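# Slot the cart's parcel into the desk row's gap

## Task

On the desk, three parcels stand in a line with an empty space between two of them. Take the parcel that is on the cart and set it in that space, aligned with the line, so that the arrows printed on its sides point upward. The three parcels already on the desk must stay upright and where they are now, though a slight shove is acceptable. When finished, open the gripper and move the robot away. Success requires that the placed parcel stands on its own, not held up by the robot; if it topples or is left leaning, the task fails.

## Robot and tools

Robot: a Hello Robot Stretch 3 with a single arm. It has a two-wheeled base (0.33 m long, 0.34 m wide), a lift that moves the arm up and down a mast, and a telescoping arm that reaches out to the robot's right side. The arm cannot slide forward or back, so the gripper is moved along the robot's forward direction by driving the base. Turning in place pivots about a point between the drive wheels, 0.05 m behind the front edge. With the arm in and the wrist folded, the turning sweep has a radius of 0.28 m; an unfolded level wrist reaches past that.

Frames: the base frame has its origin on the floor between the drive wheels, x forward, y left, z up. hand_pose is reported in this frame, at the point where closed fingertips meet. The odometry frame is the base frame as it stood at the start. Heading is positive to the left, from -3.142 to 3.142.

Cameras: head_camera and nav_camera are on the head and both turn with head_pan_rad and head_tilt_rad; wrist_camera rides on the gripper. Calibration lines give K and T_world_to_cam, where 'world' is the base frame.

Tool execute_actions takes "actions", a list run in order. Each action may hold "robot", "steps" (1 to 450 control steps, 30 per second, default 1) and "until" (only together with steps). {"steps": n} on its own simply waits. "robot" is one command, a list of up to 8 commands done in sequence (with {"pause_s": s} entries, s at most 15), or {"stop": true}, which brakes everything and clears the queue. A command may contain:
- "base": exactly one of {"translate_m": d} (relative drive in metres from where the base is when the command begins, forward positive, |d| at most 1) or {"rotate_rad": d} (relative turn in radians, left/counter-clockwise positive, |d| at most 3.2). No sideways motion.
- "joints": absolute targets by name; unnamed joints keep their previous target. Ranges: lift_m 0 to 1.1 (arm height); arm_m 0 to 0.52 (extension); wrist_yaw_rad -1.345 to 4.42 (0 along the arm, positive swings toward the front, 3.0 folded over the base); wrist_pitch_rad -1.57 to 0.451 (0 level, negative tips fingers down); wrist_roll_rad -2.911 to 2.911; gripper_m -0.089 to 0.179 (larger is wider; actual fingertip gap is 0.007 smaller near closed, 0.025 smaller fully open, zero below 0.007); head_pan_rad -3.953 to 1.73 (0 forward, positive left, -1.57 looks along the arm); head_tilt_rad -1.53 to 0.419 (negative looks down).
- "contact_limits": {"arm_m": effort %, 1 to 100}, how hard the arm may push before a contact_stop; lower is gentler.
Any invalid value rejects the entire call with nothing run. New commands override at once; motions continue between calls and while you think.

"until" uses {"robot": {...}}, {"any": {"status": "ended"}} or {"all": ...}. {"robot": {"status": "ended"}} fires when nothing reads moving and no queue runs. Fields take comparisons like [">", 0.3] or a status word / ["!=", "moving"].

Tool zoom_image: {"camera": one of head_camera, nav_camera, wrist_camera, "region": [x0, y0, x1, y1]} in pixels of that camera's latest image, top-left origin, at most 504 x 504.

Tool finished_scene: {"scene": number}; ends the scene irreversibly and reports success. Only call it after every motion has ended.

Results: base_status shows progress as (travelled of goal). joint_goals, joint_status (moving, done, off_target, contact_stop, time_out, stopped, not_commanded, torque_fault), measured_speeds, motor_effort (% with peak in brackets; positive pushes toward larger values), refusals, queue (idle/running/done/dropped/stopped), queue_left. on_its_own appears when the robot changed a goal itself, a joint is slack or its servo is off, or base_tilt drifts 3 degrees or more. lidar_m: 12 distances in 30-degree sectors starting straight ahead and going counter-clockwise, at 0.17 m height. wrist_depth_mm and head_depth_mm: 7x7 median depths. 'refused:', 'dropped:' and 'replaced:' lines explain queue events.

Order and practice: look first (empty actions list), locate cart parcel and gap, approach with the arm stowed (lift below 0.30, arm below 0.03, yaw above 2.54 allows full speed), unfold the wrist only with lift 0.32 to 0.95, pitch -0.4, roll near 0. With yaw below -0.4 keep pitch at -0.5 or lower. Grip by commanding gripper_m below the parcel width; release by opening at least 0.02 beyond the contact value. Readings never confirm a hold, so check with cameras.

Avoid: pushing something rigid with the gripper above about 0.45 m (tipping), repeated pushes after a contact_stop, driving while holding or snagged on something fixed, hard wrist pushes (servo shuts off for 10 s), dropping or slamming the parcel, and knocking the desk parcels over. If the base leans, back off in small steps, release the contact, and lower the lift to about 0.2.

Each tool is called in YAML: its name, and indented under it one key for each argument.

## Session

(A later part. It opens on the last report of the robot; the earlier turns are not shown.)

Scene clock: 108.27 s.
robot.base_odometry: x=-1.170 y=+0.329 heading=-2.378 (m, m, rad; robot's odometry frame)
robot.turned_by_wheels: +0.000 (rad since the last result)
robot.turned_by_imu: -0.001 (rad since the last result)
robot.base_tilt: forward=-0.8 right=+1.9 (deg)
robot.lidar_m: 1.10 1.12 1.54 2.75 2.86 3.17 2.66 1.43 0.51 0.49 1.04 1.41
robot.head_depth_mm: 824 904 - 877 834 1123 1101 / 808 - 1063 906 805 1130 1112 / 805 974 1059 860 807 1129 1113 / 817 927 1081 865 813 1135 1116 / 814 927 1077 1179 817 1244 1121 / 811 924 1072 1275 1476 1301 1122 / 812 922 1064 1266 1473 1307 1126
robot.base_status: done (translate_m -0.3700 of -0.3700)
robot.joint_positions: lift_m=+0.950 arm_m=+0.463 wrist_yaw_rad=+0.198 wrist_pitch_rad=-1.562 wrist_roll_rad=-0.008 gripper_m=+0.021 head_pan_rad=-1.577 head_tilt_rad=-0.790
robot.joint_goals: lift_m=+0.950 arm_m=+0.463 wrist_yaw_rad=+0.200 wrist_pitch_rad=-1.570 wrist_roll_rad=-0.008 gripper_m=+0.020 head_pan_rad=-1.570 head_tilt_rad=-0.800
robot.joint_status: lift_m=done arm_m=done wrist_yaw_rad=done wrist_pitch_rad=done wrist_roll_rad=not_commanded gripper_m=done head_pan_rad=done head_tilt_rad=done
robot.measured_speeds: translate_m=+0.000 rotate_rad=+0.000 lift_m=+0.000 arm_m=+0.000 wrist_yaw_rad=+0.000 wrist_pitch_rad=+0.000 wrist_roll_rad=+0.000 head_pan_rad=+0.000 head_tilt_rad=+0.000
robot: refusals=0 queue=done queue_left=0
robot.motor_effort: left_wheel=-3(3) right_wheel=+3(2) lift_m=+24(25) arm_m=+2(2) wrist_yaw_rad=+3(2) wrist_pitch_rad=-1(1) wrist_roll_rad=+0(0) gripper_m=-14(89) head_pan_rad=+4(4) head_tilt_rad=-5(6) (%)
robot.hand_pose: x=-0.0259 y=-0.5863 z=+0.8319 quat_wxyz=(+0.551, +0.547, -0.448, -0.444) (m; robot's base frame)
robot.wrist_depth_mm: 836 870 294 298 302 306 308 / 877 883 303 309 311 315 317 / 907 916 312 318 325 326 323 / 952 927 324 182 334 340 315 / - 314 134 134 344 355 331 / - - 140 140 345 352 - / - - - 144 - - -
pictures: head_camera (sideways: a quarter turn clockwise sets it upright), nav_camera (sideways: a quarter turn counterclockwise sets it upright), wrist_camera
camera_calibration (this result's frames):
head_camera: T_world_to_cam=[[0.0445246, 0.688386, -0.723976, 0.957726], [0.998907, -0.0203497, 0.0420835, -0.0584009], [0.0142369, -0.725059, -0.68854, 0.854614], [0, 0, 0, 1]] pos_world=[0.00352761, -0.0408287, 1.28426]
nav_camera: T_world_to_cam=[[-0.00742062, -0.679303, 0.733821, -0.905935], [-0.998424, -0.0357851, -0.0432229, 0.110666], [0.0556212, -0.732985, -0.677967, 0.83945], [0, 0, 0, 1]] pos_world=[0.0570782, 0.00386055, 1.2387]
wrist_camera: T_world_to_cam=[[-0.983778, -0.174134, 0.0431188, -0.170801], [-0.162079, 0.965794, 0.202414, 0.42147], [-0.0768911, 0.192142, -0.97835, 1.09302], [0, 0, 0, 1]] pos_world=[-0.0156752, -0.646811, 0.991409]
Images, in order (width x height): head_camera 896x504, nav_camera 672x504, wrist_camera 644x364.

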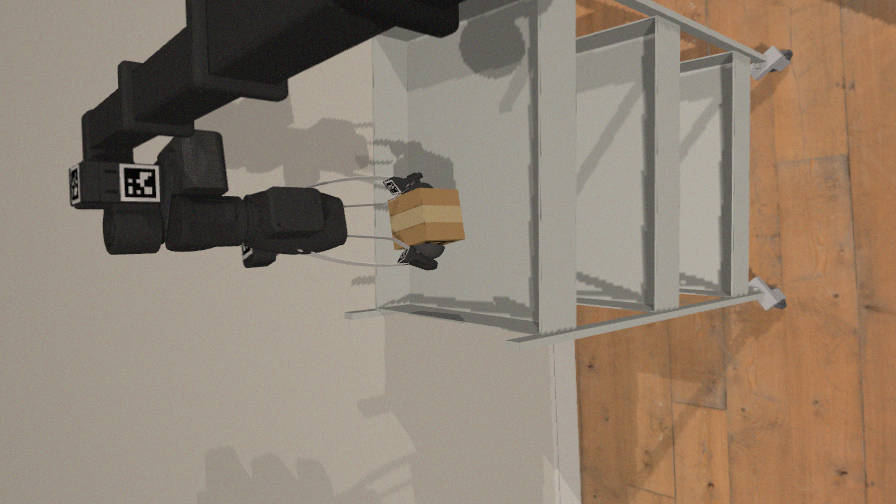

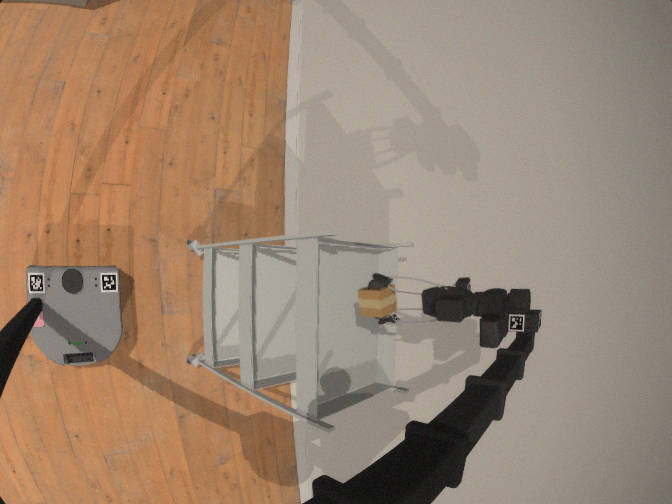

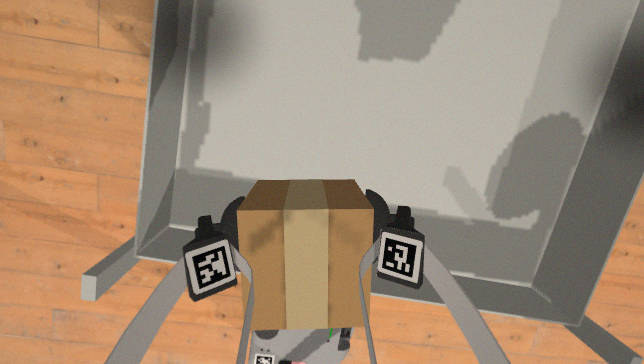

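execute_actions:
  actions:
    - {"robot": [{"joints": {"arm_m": 0.0}}, {"joints": {"wrist_pitch_rad": 0.0, "wrist_yaw_rad": 0.0, "head_pan_rad": -3.3, "head_tilt_rad": -0.2}}], "steps": 400, "until": {"robot": {"status": "ended"}}}

Scene clock: 117.30 s.
robot.base_odometry: x=-1.170 y=+0.329 heading=-2.378 (m, m, rad; robot's odometry frame)
robot.turned_by_wheels: +0.000 (rad since the last result)
robot.turned_by_imu: -0.002 (rad since the last result)
robot.base_tilt: forward=-0.7 right=+1.9 (deg)
robot.lidar_m: 1.11 1.12 1.54 2.76 2.86 3.15 2.67 1.43 0.50 0.49 1.04 1.41
robot.head_depth_mm: 2137 3003 3090 3182 3264 2348 - / 2111 2960 3042 3101 3202 2391 - / 2124 2893 2983 3043 3139 2406 - / 2223 2844 2941 3025 3118 2379 - / 2341 2808 2890 2983 3055 2264 1729 / 2328 2758 2846 2911 3000 2280 1671 / 2315 2708 2777 2894 2912 2300 1672
robot.base_status: done (translate_m -0.3700 of -0.3700)
robot.joint_positions: lift_m=+0.950 arm_m=+0.002 wrist_yaw_rad=+0.002 wrist_pitch_rad=-0.031 wrist_roll_rad=-0.008 gripper_m=+0.021 head_pan_rad=-3.293 head_tilt_rad=-0.211
robot.joint_goals: lift_m=+0.950 arm_m=+0.000 wrist_yaw_rad=+0.000 wrist_pitch_rad=+0.000 wrist_roll_rad=-0.008 gripper_m=+0.020 head_pan_rad=-3.300 head_tilt_rad=-0.200
robot.joint_status: lift_m=done arm_m=done wrist_yaw_rad=done wrist_pitch_rad=done wrist_roll_rad=not_commanded gripper_m=done head_pan_rad=done head_tilt_rad=done
robot.measured_speeds: translate_m=+0.000 rotate_rad=+0.000 lift_m=+0.000 arm_m=+0.000 wrist_yaw_rad=+0.000 wrist_pitch_rad=+0.000 wrist_roll_rad=+0.000 head_pan_rad=+0.000 head_tilt_rad=+0.000
robot: refusals=0 queue=done queue_left=0
robot.motor_effort: left_wheel=-3(3) right_wheel=+3(2) lift_m=+24(25) arm_m=-4(4) wrist_yaw_rad=-2(3) wrist_pitch_rad=+9(11) wrist_roll_rad=+0(0) gripper_m=-14(14) head_pan_rad=-5(57) head_tilt_rad=+6(41) (%)
robot.hand_pose: x=-0.0209 y=-0.4021 z=+1.0562 quat_wxyz=(+0.710, +0.012, -0.704, -0.011) (m; robot's base frame)
robot.wrist_depth_mm: 652 646 666 671 689 698 707 / 677 686 700 705 712 735 738 / 700 705 720 753 740 774 774 / 720 724 762 185 769 797 806 / 756 771 134 135 810 822 848 / 783 804 140 140 649 875 885 / 838 863 828 559 597 888 922
pictures: head_camera (sideways: a quarter turn clockwise sets it upright), nav_camera (sideways: a quarter turn counterclockwise sets it upright), wrist_camera
camera_calibration (this result's frames):
head_camera: T_world_to_cam=[[0.172256, -0.0669587, -0.982774, 1.29453], [-0.139402, -0.989303, 0.0429698, -0.052644], [-0.975138, 0.129599, -0.179748, 0.198594], [0, 0, 0, 1]] pos_world=[-0.036673, 0.00886175, 1.31019]
nav_camera: T_world_to_cam=[[-0.164804, 0.0283491, 0.985919, -1.23384], [0.0922108, 0.995652, -0.0132152, 0.0649687], [-0.982007, 0.0887345, -0.166701, 0.180496], [0, 0, 0, 1]] pos_world=[-0.0320853, -0.045724, 1.24742]
wrist_camera: T_world_to_cam=[[-0.998961, 0.0409472, -0.0199903, 0.00937765], [0.0293277, 0.242021, -0.969828, 1.15005], [-0.0348736, -0.969406, -0.242971, 0.0346002], [0, 0, 0, 1]] pos_world=[-0.0231538, -0.245179, 1.12394]
Images, in order (width x height): head_camera 896x504, nav_camera 672x504, wrist_camera 644x364.

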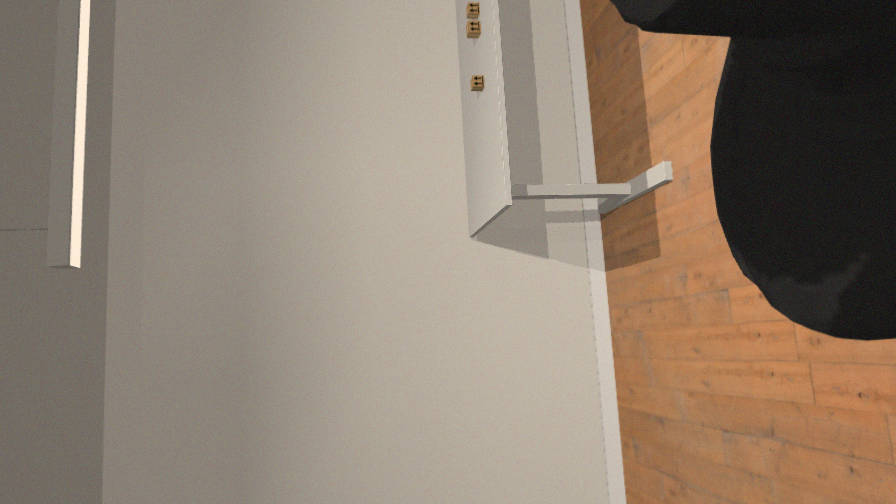

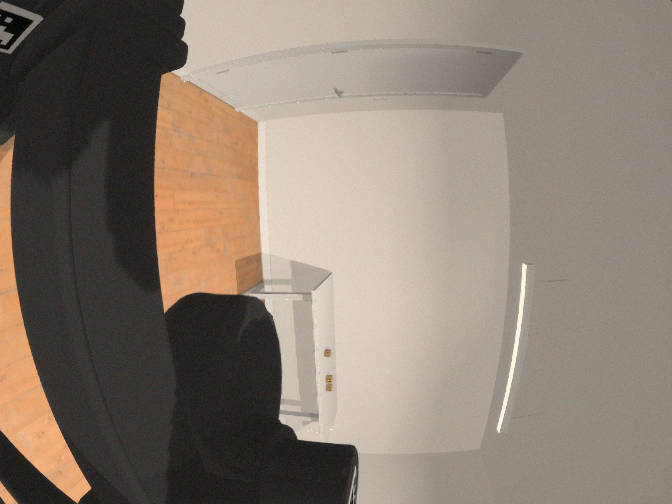

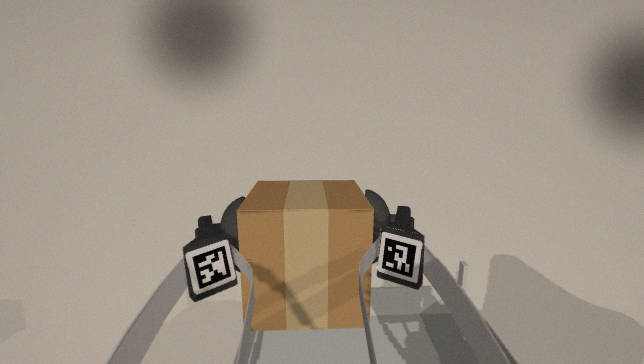

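execute_actions:
  actions:
    - {"robot": [{"base": {"rotate_rad": 2.6}, "joints": {"head_pan_rad": -1.57, "head_tilt_rad": -0.8}}, {"base": {"translate_m": 1.0}}, {"base": {"translate_m": 1.0}}, {"base": {"translate_m": 0.15}}, {"base": {"rotate_rad": 2.19}}], "steps": 450, "until": {"robot": {"status": "ended"}}}
    - {"steps": 450, "until": {"robot": {"status": "ended"}}}
    - {"steps": 300, "until": {"robot": {"status": "ended"}}}

Scene clock: 165.87 s.
robot.base_odometry: x=+0.928 y=+0.803 heading=+2.412 (m, m, rad; robot's odometry frame)
robot.turned_by_wheels: +4.790 (rad since the last result)
robot.turned_by_imu: +4.703 (rad since the last result)
robot.base_tilt: forward=-0.8 right=+1.9 (deg)
robot.lidar_m: 2.10 2.18 2.46 2.92 2.18 1.57 1.33 1.06 1.25 1.22 0.88 1.87
robot.head_depth_mm: 992 1132 1059 892 - - 1051 / 997 1135 1071 852 - - 1091 / 1003 1142 748 - - - 1101 / 1008 1148 1085 823 688 1291 1116 / 1013 1152 1093 839 719 1304 1121 / 1020 1161 1098 844 723 1298 1125 / 1020 1165 1111 849 727 1303 1124
robot.base_status: done (rotate_rad +2.1898 of +2.1900)
robot.joint_positions: lift_m=+0.950 arm_m=+0.002 wrist_yaw_rad=+0.001 wrist_pitch_rad=-0.031 wrist_roll_rad=-0.008 gripper_m=+0.021 head_pan_rad=-1.577 head_tilt_rad=-0.790
robot.joint_goals: lift_m=+0.950 arm_m=+0.000 wrist_yaw_rad=+0.000 wrist_pitch_rad=+0.000 wrist_roll_rad=-0.008 gripper_m=+0.020 head_pan_rad=-1.570 head_tilt_rad=-0.800
robot.joint_status: lift_m=done arm_m=done wrist_yaw_rad=done wrist_pitch_rad=done wrist_roll_rad=not_commanded gripper_m=done head_pan_rad=done head_tilt_rad=done
robot.measured_speeds: translate_m=+0.000 rotate_rad=+0.000 lift_m=+0.000 arm_m=+0.000 wrist_yaw_rad=+0.000 wrist_pitch_rad=+0.000 wrist_roll_rad=+0.000 head_pan_rad=+0.000 head_tilt_rad=+0.000
robot: refusals=0 queue=done queue_left=0
robot.motor_effort: left_wheel=-4(9) right_wheel=+3(5) lift_m=+24(24) arm_m=-4(4) wrist_yaw_rad=+0(2) wrist_pitch_rad=+9(9) wrist_roll_rad=+0(0) gripper_m=-14(14) head_pan_rad=+4(59) head_tilt_rad=-5(40) (%)
robot.hand_pose: x=-0.0211 y=-0.4021 z=+1.0563 quat_wxyz=(+0.710, +0.012, -0.704, -0.011) (m; robot's base frame)
robot.wrist_depth_mm: 862 870 872 868 878 844 838 / 900 916 912 900 919 886 935 / 957 952 941 906 932 933 909 / - - - 184 - - - / - - 134 135 915 907 876 / - 702 140 140 629 652 636 / 547 543 520 461 526 466 505
pictures: head_camera (sideways: a quarter turn clockwise sets it upright), nav_camera (sideways: a quarter turn counterclockwise sets it upright), wrist_camera
camera_calibration (this result's frames):
head_camera: T_world_to_cam=[[0.0444336, 0.6884, -0.723969, 0.957717], [0.99891, -0.020218, 0.0420833, -0.0584007], [0.0143329, -0.725049, -0.688548, 0.854624], [0, 0, 0, 1]] pos_world=[0.00353301, -0.0408288, 1.28426]
nav_camera: T_world_to_cam=[[-0.00733078, -0.679312, 0.733813, -0.905926], [-0.99842, -0.0359167, -0.0432233, 0.110667], [0.0557183, -0.73297, -0.677975, 0.83946], [0, 0, 0, 1]] pos_world=[0.0570777, 0.003868, 1.2387]
wrist_camera: T_world_to_cam=[[-0.998918, 0.0419897, -0.0200076, 0.00955098], [0.0295869, 0.241717, -0.969896, 1.15009], [-0.0358894, -0.969438, -0.242698, 0.0342593], [0, 0, 0, 1]] pos_world=[-0.0232574, -0.245185, 1.12397]
Images, in order (width x height): head_camera 896x504, nav_camera 672x504, wrist_camera 644x364.

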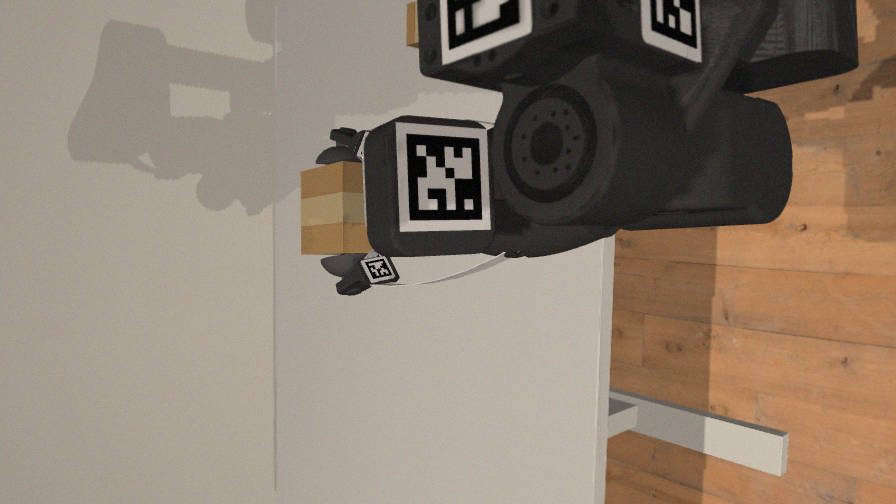

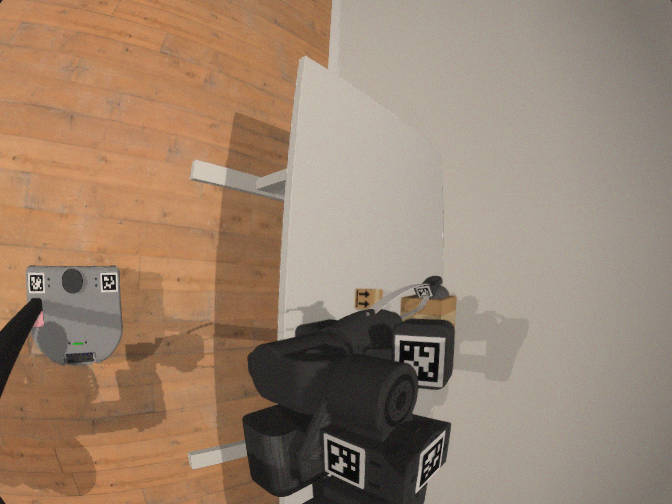

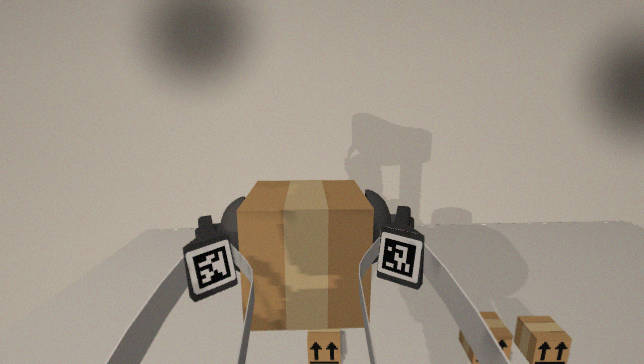

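execute_actions:
  actions:
    - {"robot": {"base": {"translate_m": -0.135}, "joints": {"lift_m": 0.72}}, "steps": 300, "until": {"robot": {"status": "ended"}}}

Scene clock: 172.73 s.
robot.base_odometry: x=+1.028 y=+0.713 heading=+2.412 (m, m, rad; robot's odometry frame)
robot.turned_by_wheels: +0.000 (rad since the last result)
robot.turned_by_imu: -0.002 (rad since the last result)
robot.base_tilt: forward=-0.8 right=+1.8 (deg)
robot.lidar_m: 2.22 2.29 2.98 2.93 2.01 1.46 1.19 0.97 0.97 1.21 0.94 1.85
robot.head_depth_mm: 985 1124 1060 793 669 1277 - / 993 1127 1070 789 691 1283 - / 994 1131 1073 828 641 1332 - / 999 1139 1087 835 657 1293 1117 / 1004 1147 1089 813 701 1301 1119 / 1011 1152 1101 843 704 1297 1122 / 1012 1162 1109 848 708 1300 1126
robot.base_status: done (translate_m -0.1350 of -0.1350)
robot.joint_positions: lift_m=+0.720 arm_m=+0.002 wrist_yaw_rad=+0.001 wrist_pitch_rad=-0.030 wrist_roll_rad=-0.008 gripper_m=+0.021 head_pan_rad=-1.577 head_tilt_rad=-0.790
robot.joint_goals: lift_m=+0.720 arm_m=+0.000 wrist_yaw_rad=+0.000 wrist_pitch_rad=+0.000 wrist_roll_rad=-0.008 gripper_m=+0.020 head_pan_rad=-1.570 head_tilt_rad=-0.800
robot.joint_status: lift_m=done arm_m=done wrist_yaw_rad=done wrist_pitch_rad=done wrist_roll_rad=not_commanded gripper_m=done head_pan_rad=done head_tilt_rad=done
robot.measured_speeds: translate_m=+0.000 rotate_rad=+0.000 lift_m=+0.000 arm_m=+0.000 wrist_yaw_rad=+0.000 wrist_pitch_rad=+0.000 wrist_roll_rad=+0.000 head_pan_rad=+0.000 head_tilt_rad=+0.000
robot: refusals=0 queue=done queue_left=0
robot.motor_effort: left_wheel=-3(8) right_wheel=+2(4) lift_m=+14(26) arm_m=-4(4) wrist_yaw_rad=-2(2) wrist_pitch_rad=+9(9) wrist_roll_rad=+0(0) gripper_m=-14(14) head_pan_rad=+5(3) head_tilt_rad=-5(5) (%)
robot.hand_pose: x=-0.0211 y=-0.4021 z=+0.8272 quat_wxyz=(+0.710, +0.011, -0.704, -0.011) (m; robot's base frame)
robot.wrist_depth_mm: 874 863 857 849 863 838 848 / 915 921 934 883 861 874 871 / 930 933 952 929 918 893 915 / 712 705 665 184 618 597 579 / 427 423 134 134 392 383 379 / 307 303 140 139 274 285 281 / 238 236 224 212 227 225 223
pictures: head_camera (sideways: a quarter turn clockwise sets it upright), nav_camera (sideways: a quarter turn counterclockwise sets it upright), wrist_camera
camera_calibration (this result's frames):
head_camera: T_world_to_cam=[[0.0444337, 0.6884, -0.723969, 0.957717], [0.99891, -0.0202183, 0.0420833, -0.0584007], [0.0143328, -0.725049, -0.688548, 0.854624], [0, 0, 0, 1]] pos_world=[0.003533, -0.0408288, 1.28426]
nav_camera: T_world_to_cam=[[-0.00733094, -0.679312, 0.733813, -0.905926], [-0.99842, -0.0359165, -0.0432233, 0.110667], [0.0557181, -0.73297, -0.677975, 0.83946], [0, 0, 0, 1]] pos_world=[0.0570777, 0.00386798, 1.2387]
wrist_camera: T_world_to_cam=[[-0.998918, 0.0419703, -0.0200475, 0.0049938], [0.0295879, 0.240824, -0.970118, 0.927724], [-0.0358882, -0.969661, -0.241805, -0.0221919], [0, 0, 0, 1]] pos_world=[-0.0232574, -0.245146, 0.894735]
Images, in order (width x height): head_camera 896x504, nav_camera 672x504, wrist_camera 644x364.

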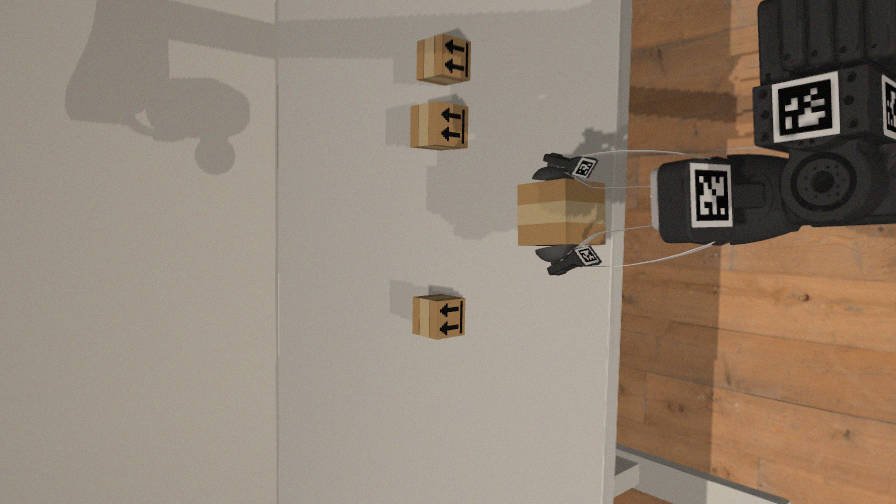

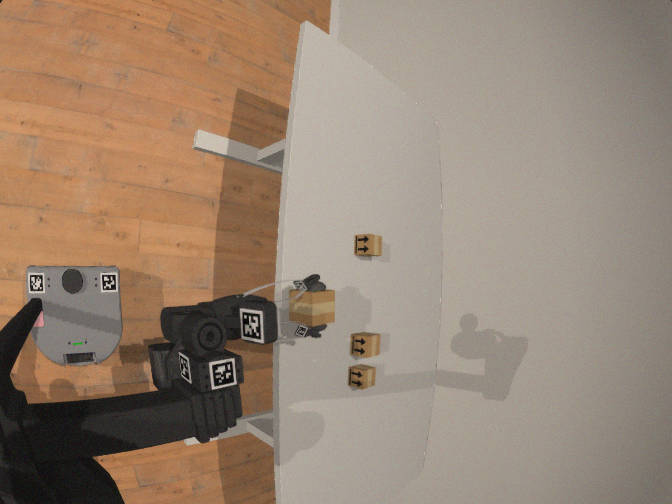

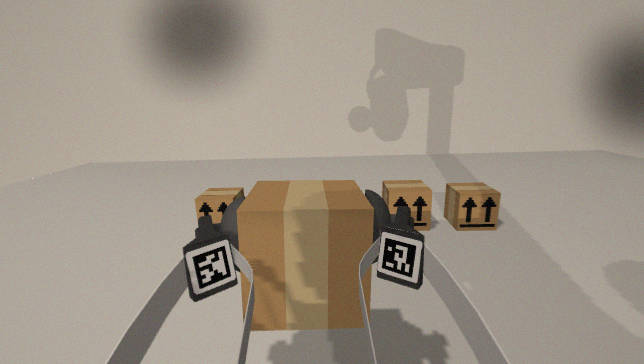

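execute_actions:
  actions:
    - {"robot": [{"joints": {"arm_m": 0.245}}, {"joints": {"lift_m": 0.705, "wrist_pitch_rad": -0.3}}], "steps": 300, "until": {"robot": {"status": "ended"}}}

Scene clock: 189.90 s.
robot.base_odometry: x=+1.028 y=+0.713 heading=+2.412 (m, m, rad; robot's odometry frame)
robot.turned_by_wheels: +0.000 (rad since the last result)
robot.turned_by_imu: -0.001 (rad since the last result)
robot.base_tilt: forward=-0.7 right=+1.8 (deg)
robot.lidar_m: 2.22 2.29 2.97 2.93 2.01 1.46 1.19 0.97 0.96 1.22 0.94 1.85
robot.head_depth_mm: 985 1119 1061 794 677 1305 - / 991 1127 1067 798 - 1254 1100 / 994 1132 1075 875 1033 1293 1112 / 1001 1140 1083 862 697 1294 1117 / 1003 1146 1092 815 700 1301 1121 / 1011 1156 1102 846 704 1303 1125 / 1014 1162 1104 848 708 1302 1129
robot.base_status: done (translate_m -0.1350 of -0.1350)
robot.joint_positions: lift_m=+0.706 arm_m=+0.245 wrist_yaw_rad=+0.001 wrist_pitch_rad=-0.270 wrist_roll_rad=-0.008 gripper_m=+0.021 head_pan_rad=-1.577 head_tilt_rad=-0.790
robot.joint_goals: lift_m=+0.705 arm_m=+0.245 wrist_yaw_rad=+0.000 wrist_pitch_rad=-0.300 wrist_roll_rad=-0.008 gripper_m=+0.020 head_pan_rad=-1.570 head_tilt_rad=-0.800
robot.joint_status: lift_m=done arm_m=done wrist_yaw_rad=done wrist_pitch_rad=done wrist_roll_rad=not_commanded gripper_m=done head_pan_rad=done head_tilt_rad=done
robot.measured_speeds: translate_m=+0.000 rotate_rad=+0.000 lift_m=+0.000 arm_m=+0.000 wrist_yaw_rad=+0.000 wrist_pitch_rad=+0.000 wrist_roll_rad=+0.000 head_pan_rad=+0.000 head_tilt_rad=+0.000
robot: refusals=0 queue=done queue_left=0
robot.motor_effort: left_wheel=-3(4) right_wheel=+2(2) lift_m=+11(15) arm_m=+3(3) wrist_yaw_rad=-1(1) wrist_pitch_rad=-8(8) wrist_roll_rad=+0(0) gripper_m=-14(14) head_pan_rad=+3(4) head_tilt_rad=-5(5) (%)
robot.hand_pose: x=-0.0213 y=-0.6302 z=+0.7527 quat_wxyz=(+0.704, +0.096, -0.697, -0.095) (m; robot's base frame)
robot.wrist_depth_mm: 645 631 637 634 627 639 619 / 658 681 665 666 659 655 654 / 410 402 396 395 387 378 373 / 189 190 269 155 270 173 167 / 171 177 132 132 210 170 166 / 174 174 149 145 164 169 168 / 147 146 145 144 144 142 142
pictures: head_camera (sideways: a quarter turn clockwise sets it upright), nav_camera (sideways: a quarter turn counterclockwise sets it upright), wrist_camera
camera_calibration (this result's frames):
head_camera: T_world_to_cam=[[0.0444339, 0.688415, -0.723955, 0.957699], [0.99891, -0.0202192, 0.042083, -0.0584004], [0.0143328, -0.725035, -0.688562, 0.854643], [0, 0, 0, 1]] pos_world=[0.003533, -0.0408284, 1.28426]
nav_camera: T_world_to_cam=[[-0.00733111, -0.679327, 0.7338, -0.905908], [-0.99842, -0.0359155, -0.0432242, 0.110668], [0.0557181, -0.732957, -0.67799, 0.839479], [0, 0, 0, 1]] pos_world=[0.0570777, 0.00386925, 1.2387]
wrist_camera: T_world_to_cam=[[-0.998898, 0.0460371, -0.00913395, 0.00726643], [0.029491, 0.464256, -0.88521, 0.987246], [-0.036512, -0.884504, -0.465103, -0.0396562], [0, 0, 0, 1]] pos_world=[-0.0233044, -0.493746, 0.855542]
Images, in order (width x height): head_camera 896x504, nav_camera 672x504, wrist_camera 644x364.

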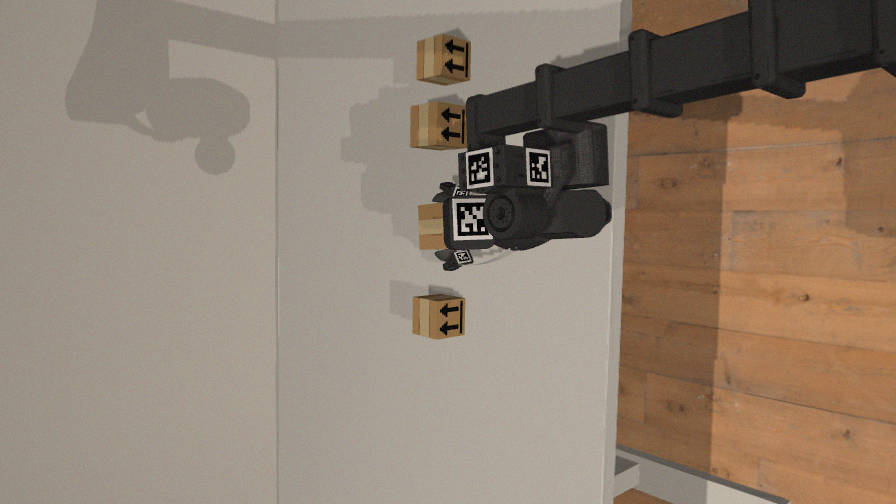

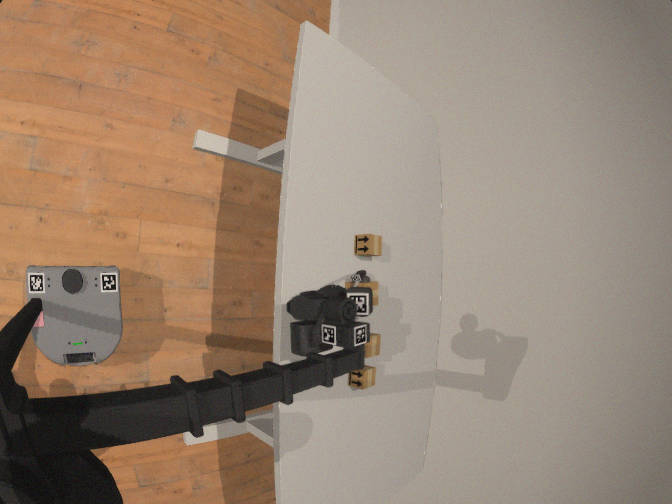

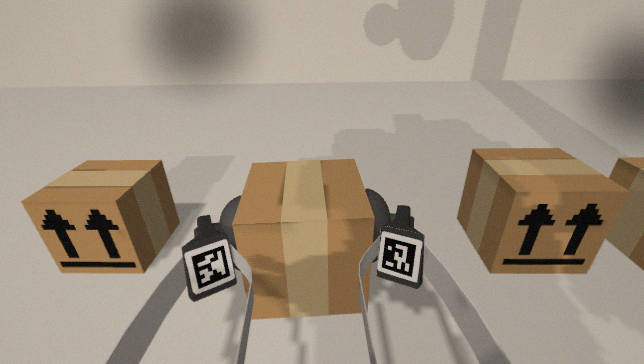

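execute_actions:
  actions:
    - {"robot": [{"joints": {"lift_m": 0.725}}, {"joints": {"arm_m": 0.282}}, {"joints": {"lift_m": 0.705}}], "steps": 300, "until": {"robot": {"status": "ended"}}}

Scene clock: 196.57 s.
robot.base_odometry: x=+1.028 y=+0.713 heading=+2.412 (m, m, rad; robot's odometry frame)
robot.turned_by_wheels: +0.000 (rad since the last result)
robot.turned_by_imu: -0.001 (rad since the last result)
robot.base_tilt: forward=-0.8 right=+1.9 (deg)
robot.lidar_m: 2.22 2.29 2.98 2.93 2.00 1.46 1.19 0.97 0.96 1.21 0.95 1.85
robot.head_depth_mm: 987 1123 1060 792 678 1306 - / 992 1125 1068 797 - 1272 1099 / 992 1136 1076 886 658 1291 1112 / 1005 1140 1082 835 689 1292 1118 / 1002 1150 1093 814 702 1296 1116 / 1010 1152 1101 842 703 1310 1125 / 1016 1156 1112 847 707 1302 1127
robot.base_status: done (translate_m -0.1350 of -0.1350)
robot.joint_positions: lift_m=+0.706 arm_m=+0.282 wrist_yaw_rad=+0.001 wrist_pitch_rad=-0.271 wrist_roll_rad=-0.008 gripper_m=+0.021 head_pan_rad=-1.577 head_tilt_rad=-0.790
robot.joint_goals: lift_m=+0.705 arm_m=+0.282 wrist_yaw_rad=+0.000 wrist_pitch_rad=-0.300 wrist_roll_rad=-0.008 gripper_m=+0.020 head_pan_rad=-1.570 head_tilt_rad=-0.800
robot.joint_status: lift_m=done arm_m=done wrist_yaw_rad=done wrist_pitch_rad=done wrist_roll_rad=not_commanded gripper_m=done head_pan_rad=done head_tilt_rad=done
robot.measured_speeds: translate_m=+0.000 rotate_rad=+0.000 lift_m=+0.000 arm_m=+0.000 wrist_yaw_rad=+0.000 wrist_pitch_rad=+0.000 wrist_roll_rad=+0.000 head_pan_rad=+0.000 head_tilt_rad=+0.000
robot: refusals=0 queue=done queue_left=0
robot.motor_effort: left_wheel=-3(3) right_wheel=+3(2) lift_m=+10(24) arm_m=+2(3) wrist_yaw_rad=+0(1) wrist_pitch_rad=-8(8) wrist_roll_rad=+0(0) gripper_m=-14(14) head_pan_rad=+3(4) head_tilt_rad=-6(5) (%)
robot.hand_pose: x=-0.0213 y=-0.6671 z=+0.7524 quat_wxyz=(+0.704, +0.096, -0.697, -0.095) (m; robot's base frame)
robot.wrist_depth_mm: 602 610 596 603 597 602 607 / 644 641 616 625 630 635 604 / 416 403 394 384 388 377 369 / 285 280 272 154 273 256 158 / 135 171 132 131 208 166 122 / 136 160 150 145 164 157 130 / 146 146 145 144 144 142 139
pictures: head_camera (sideways: a quarter turn clockwise sets it upright), nav_camera (sideways: a quarter turn counterclockwise sets it upright), wrist_camera
camera_calibration (this result's frames):
head_camera: T_world_to_cam=[[0.0444341, 0.688415, -0.723955, 0.957699], [0.99891, -0.0202195, 0.042083, -0.0584004], [0.0143326, -0.725036, -0.688562, 0.854643], [0, 0, 0, 1]] pos_world=[0.00353299, -0.0408285, 1.28426]
nav_camera: T_world_to_cam=[[-0.00733127, -0.679326, 0.7338, -0.905908], [-0.99842, -0.0359153, -0.0432242, 0.110668], [0.0557179, -0.732957, -0.677989, 0.839479], [0, 0, 0, 1]] pos_world=[0.0570777, 0.00386923, 1.2387]
wrist_camera: T_world_to_cam=[[-0.998898, 0.0460491, -0.00908547, 0.00893423], [0.0294923, 0.465192, -0.884719, 1.00442], [-0.0365141, -0.884011, -0.466037, -0.0713772], [0, 0, 0, 1]] pos_world=[-0.0233046, -0.53076, 0.85545]
Images, in order (width x height): head_camera 896x504, nav_camera 672x504, wrist_camera 644x364.

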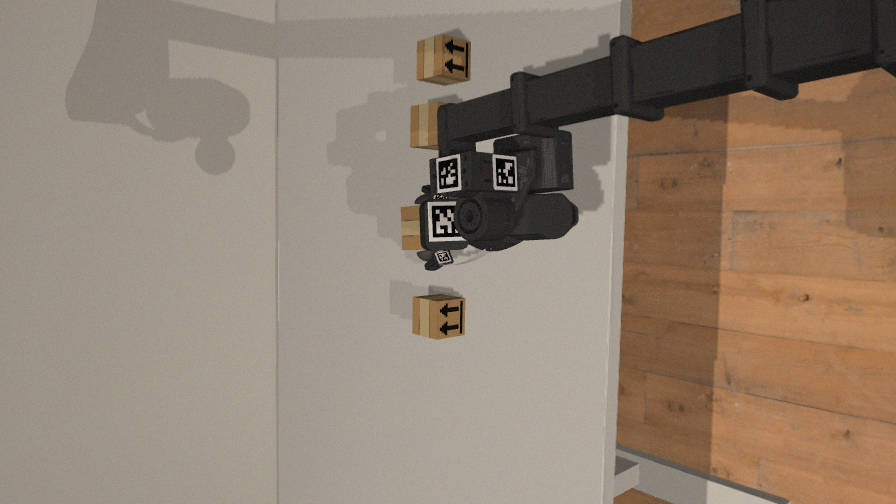

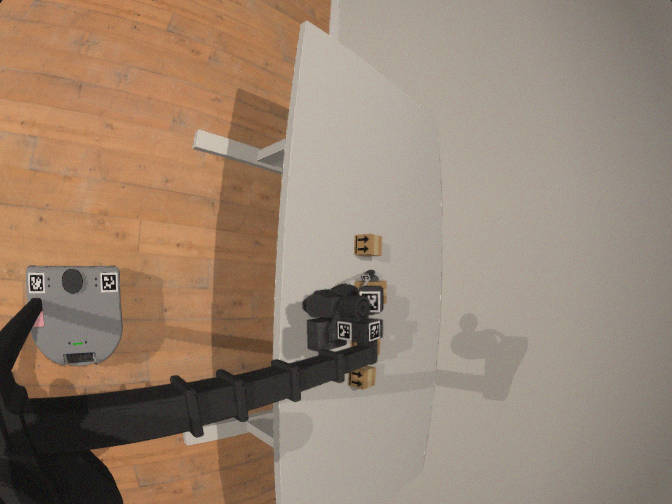

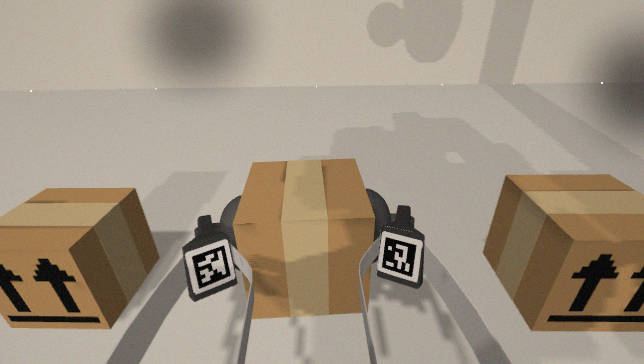

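The parcel is now in line with the row. I'll release it and move the arm clear.

execute_actions:
  actions:
    - {"robot": [{"joints": {"gripper_m": 0.11}}, {"joints": {"lift_m": 0.8}}, {"joints": {"arm_m": 0.0, "wrist_pitch_rad": -0.4}}], "steps": 400, "until": {"robot": {"status": "ended"}}}

Scene clock: 206.77 s.
robot.base_odometry: x=+1.028 y=+0.713 heading=+2.412 (m, m, rad; robot's odometry frame)
robot.turned_by_wheels: +0.000 (rad since the last result)
robot.turned_by_imu: -0.002 (rad since the last result)
robot.base_tilt: forward=-0.8 right=+1.8 (deg)
robot.lidar_m: 2.23 2.29 2.98 2.93 2.01 1.46 1.19 0.97 0.96 1.21 0.95 1.85
robot.head_depth_mm: 984 1120 1061 793 671 1338 - / 992 1129 1064 788 691 1342 - / 992 1130 1078 805 694 - - / 1002 1141 1083 807 699 1285 1119 / 1006 1144 1094 814 700 1297 1121 / 1013 1152 1099 846 703 1304 1124 / 1014 1159 1117 851 707 1302 1127
robot.base_status: done (translate_m -0.1350 of -0.1350)
robot.joint_positions: lift_m=+0.800 arm_m=+0.002 wrist_yaw_rad=+0.001 wrist_pitch_rad=-0.415 wrist_roll_rad=-0.008 gripper_m=+0.110 head_pan_rad=-1.577 head_tilt_rad=-0.790
robot.joint_goals: lift_m=+0.800 arm_m=+0.000 wrist_yaw_rad=+0.000 wrist_pitch_rad=-0.400 wrist_roll_rad=-0.008 gripper_m=+0.110 head_pan_rad=-1.570 head_tilt_rad=-0.800
robot.joint_status: lift_m=done arm_m=done wrist_yaw_rad=done wrist_pitch_rad=done wrist_roll_rad=not_commanded gripper_m=done head_pan_rad=done head_tilt_rad=done
robot.measured_speeds: translate_m=+0.000 rotate_rad=+0.000 lift_m=+0.000 arm_m=+0.000 wrist_yaw_rad=+0.000 wrist_pitch_rad=+0.000 wrist_roll_rad=+0.000 head_pan_rad=+0.000 head_tilt_rad=+0.000
robot: refusals=0 queue=done queue_left=0
robot.motor_effort: left_wheel=-4(3) right_wheel=+2(2) lift_m=+24(25) arm_m=-4(4) wrist_yaw_rad=+0(1) wrist_pitch_rad=+5(10) wrist_roll_rad=+0(0) gripper_m=+1(83) head_pan_rad=+4(5) head_tilt_rad=-6(5) (%)
robot.hand_pose: x=-0.0213 y=-0.3715 z=+0.8130 quat_wxyz=(+0.695, +0.147, -0.689, -0.145) (m; robot's base frame)
robot.wrist_depth_mm: 873 835 840 812 851 833 842 / 634 630 621 610 607 612 598 / 453 450 423 418 413 417 433 / 353 349 350 349 345 347 342 / 288 291 284 286 283 284 281 / 259 258 258 260 257 255 251 / 912 852 883 914 885 887 891
pictures: head_camera (sideways: a quarter turn clockwise sets it upright), nav_camera (sideways: a quarter turn counterclockwise sets it upright), wrist_camera
camera_calibration (this result's frames):
head_camera: T_world_to_cam=[[0.0444254, 0.688418, -0.723952, 0.957695], [0.99891, -0.020207, 0.042083, -0.0584003], [0.0143418, -0.725032, -0.688565, 0.854646], [0, 0, 0, 1]] pos_world=[0.00353351, -0.0408284, 1.28426]
nav_camera: T_world_to_cam=[[-0.00732271, -0.67933, 0.733797, -0.905905], [-0.998419, -0.0359277, -0.0432243, 0.110668], [0.0557272, -0.732953, -0.677993, 0.839483], [0, 0, 0, 1]] pos_world=[0.0570776, 0.00387013, 1.2387]
wrist_camera: T_world_to_cam=[[-0.998894, 0.0469715, -0.00227757, -0.00935478], [0.0294568, 0.587204, -0.808903, 0.904237], [-0.036658, -0.808075, -0.587938, 0.345486], [0, 0, 0, 1]] pos_world=[-0.0233155, -0.251353, 0.934543]
Images, in order (width x height): head_camera 896x504, nav_camera 672x504, wrist_camera 644x364.

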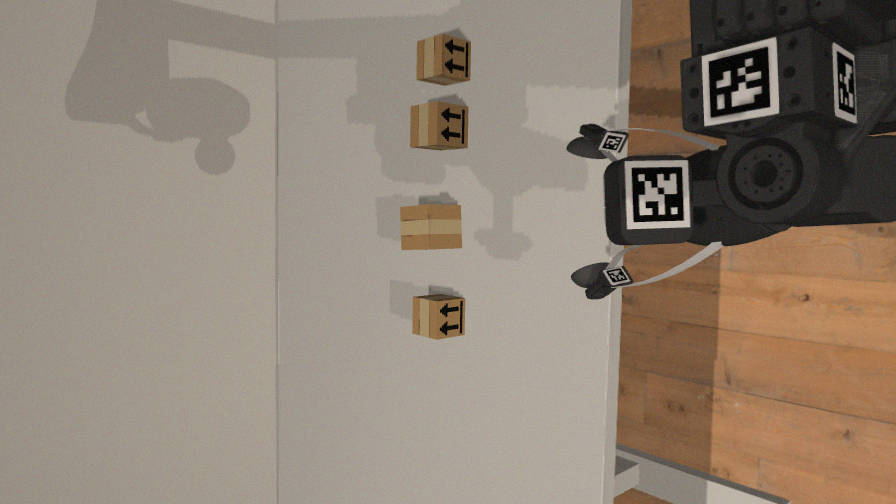

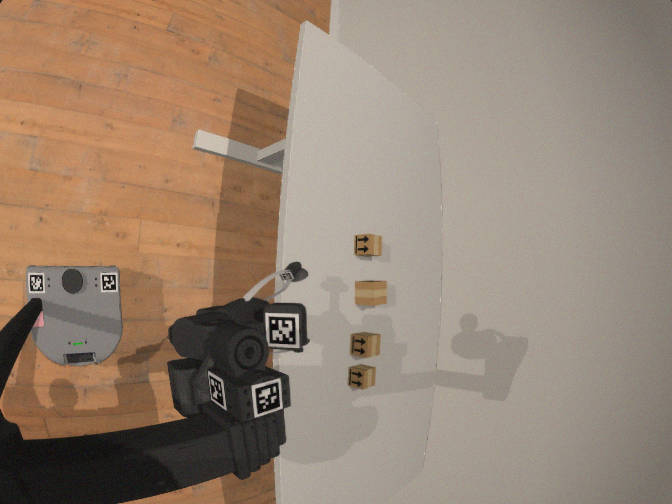

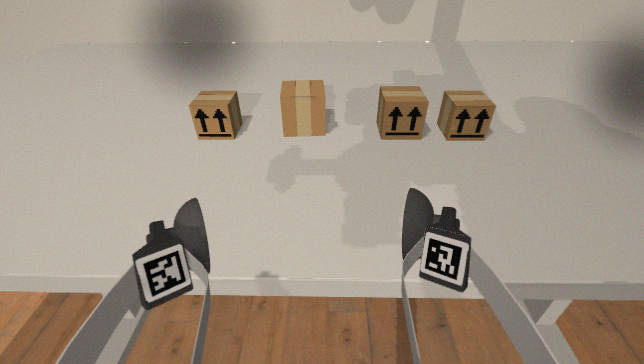

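The parcel is placed, but its arrow faces point along the row where I can't see them. I'll check their direction from an angle.

execute_actions:
  actions:
    - {"robot": {"base": {"translate_m": 0.3}, "joints": {"head_pan_rad": -2.0, "head_tilt_rad": -0.6}}, "steps": 300, "until": {"robot": {"status": "ended"}}}

Scene clock: 216.23 s.
robot.base_odometry: x=+0.805 y=+0.913 heading=+2.412 (m, m, rad; robot's odometry frame)
robot.turned_by_wheels: +0.000 (rad since the last result)
robot.turned_by_imu: +0.000 (rad since the last result)
robot.base_tilt: forward=-0.8 right=+1.8 (deg)
robot.lidar_m: 1.93 2.06 2.21 2.90 2.40 1.71 1.49 1.19 1.26 0.85 0.82 1.88
robot.head_depth_mm: 1209 1340 1463 1054 793 1425 1217 / 1158 1285 1400 1067 799 1363 - / 1111 1231 1352 1075 804 1330 - / 1071 1178 1310 1083 810 705 1265 / 1030 1133 1253 1092 805 667 1253 / 995 1089 1197 1097 817 649 1188 / 960 1050 1150 1107 820 653 1159
robot.base_status: done (translate_m +0.3000 of +0.3000)
robot.joint_positions: lift_m=+0.800 arm_m=+0.002 wrist_yaw_rad=+0.001 wrist_pitch_rad=-0.415 wrist_roll_rad=-0.008 gripper_m=+0.110 head_pan_rad=-1.993 head_tilt_rad=-0.606
robot.joint_goals: lift_m=+0.800 arm_m=+0.000 wrist_yaw_rad=+0.000 wrist_pitch_rad=-0.400 wrist_roll_rad=-0.008 gripper_m=+0.110 head_pan_rad=-2.000 head_tilt_rad=-0.600
robot.joint_status: lift_m=done arm_m=done wrist_yaw_rad=done wrist_pitch_rad=done wrist_roll_rad=not_commanded gripper_m=done head_pan_rad=done head_tilt_rad=done
robot.measured_speeds: translate_m=+0.000 rotate_rad=+0.000 lift_m=+0.000 arm_m=+0.000 wrist_yaw_rad=+0.000 wrist_pitch_rad=+0.000 wrist_roll_rad=+0.000 head_pan_rad=+0.000 head_tilt_rad=+0.000
robot: refusals=0 queue=done queue_left=0
robot.motor_effort: left_wheel=-4(4) right_wheel=+3(5) lift_m=+24(24) arm_m=-4(4) wrist_yaw_rad=-1(1) wrist_pitch_rad=+5(5) wrist_roll_rad=+0(0) gripper_m=+0(1) head_pan_rad=-5(40) head_tilt_rad=+3(22) (%)
robot.hand_pose: x=-0.0213 y=-0.3715 z=+0.8130 quat_wxyz=(+0.695, +0.147, -0.689, -0.145) (m; robot's base frame)
robot.wrist_depth_mm: 873 885 859 856 870 839 858 / 948 629 610 607 596 563 601 / 452 444 441 443 424 433 418 / 354 354 352 347 343 343 340 / 289 294 286 285 283 285 281 / - - - - - - - / 910 914 871 925 916 905 896
pictures: head_camera (sideways: a quarter turn clockwise sets it upright), nav_camera (sideways: a quarter turn counterclockwise sets it upright), wrist_camera
camera_calibration (this result's frames):
head_camera: T_world_to_cam=[[0.25981, 0.480367, -0.837703, 1.10466], [0.908815, -0.414876, 0.0439619, -0.0603072], [-0.326425, -0.772739, -0.544354, 0.669125], [0, 0, 0, 1]] pos_world=[-0.0137746, -0.0386023, 1.29227]
nav_camera: T_world_to_cam=[[-0.221526, -0.485546, 0.845678, -1.05044], [-0.930747, 0.364003, -0.0348173, 0.0993198], [-0.290924, -0.794825, -0.532556, 0.652401], [0, 0, 0, 1]] pos_world=[0.0495401, -0.0276472, 1.23924]
wrist_camera: T_world_to_cam=[[-0.998894, 0.0469714, -0.00227755, -0.00935482], [0.0294567, 0.587204, -0.808903, 0.904237], [-0.0366579, -0.808075, -0.587938, 0.345486], [0, 0, 0, 1]] pos_world=[-0.0233155, -0.251353, 0.934543]
Images, in order (width x height): head_camera 896x504, nav_camera 672x504, wrist_camera 644x364.

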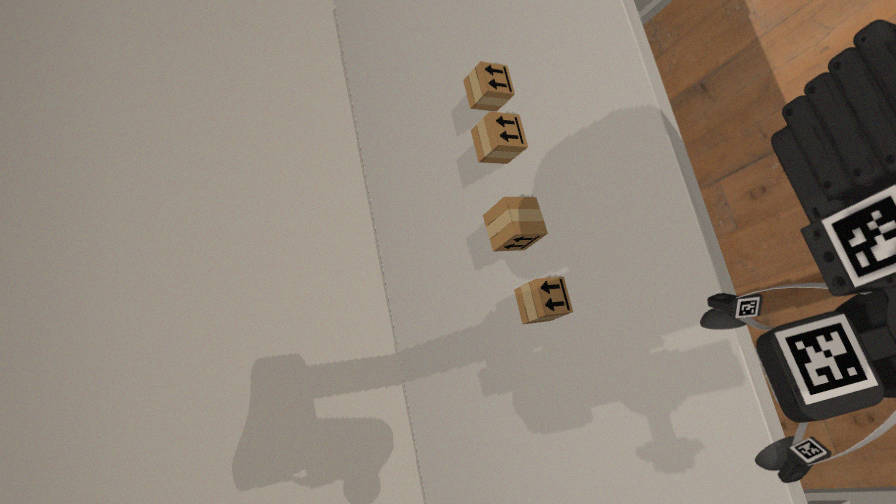

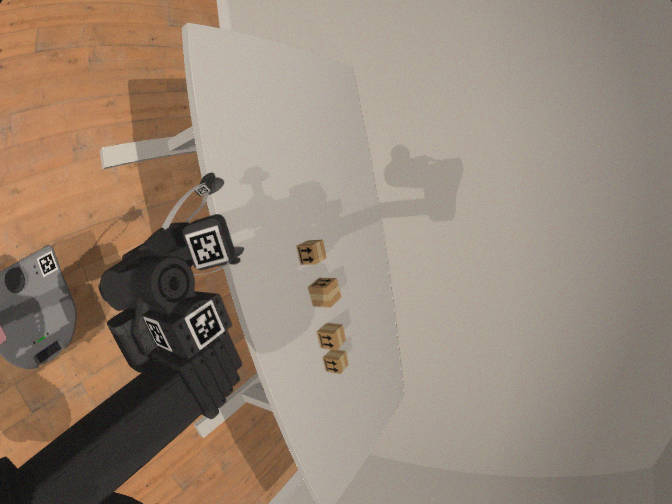

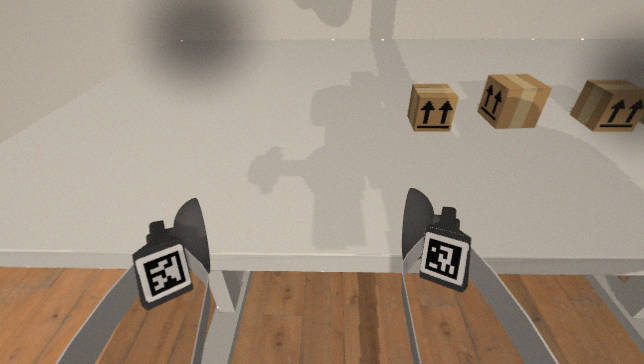

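The wrist camera shows the placed parcel's arrows pointing up, so I'll end scene 2.

finished_scene:
  scene: 2

The scene is finished: the task was done.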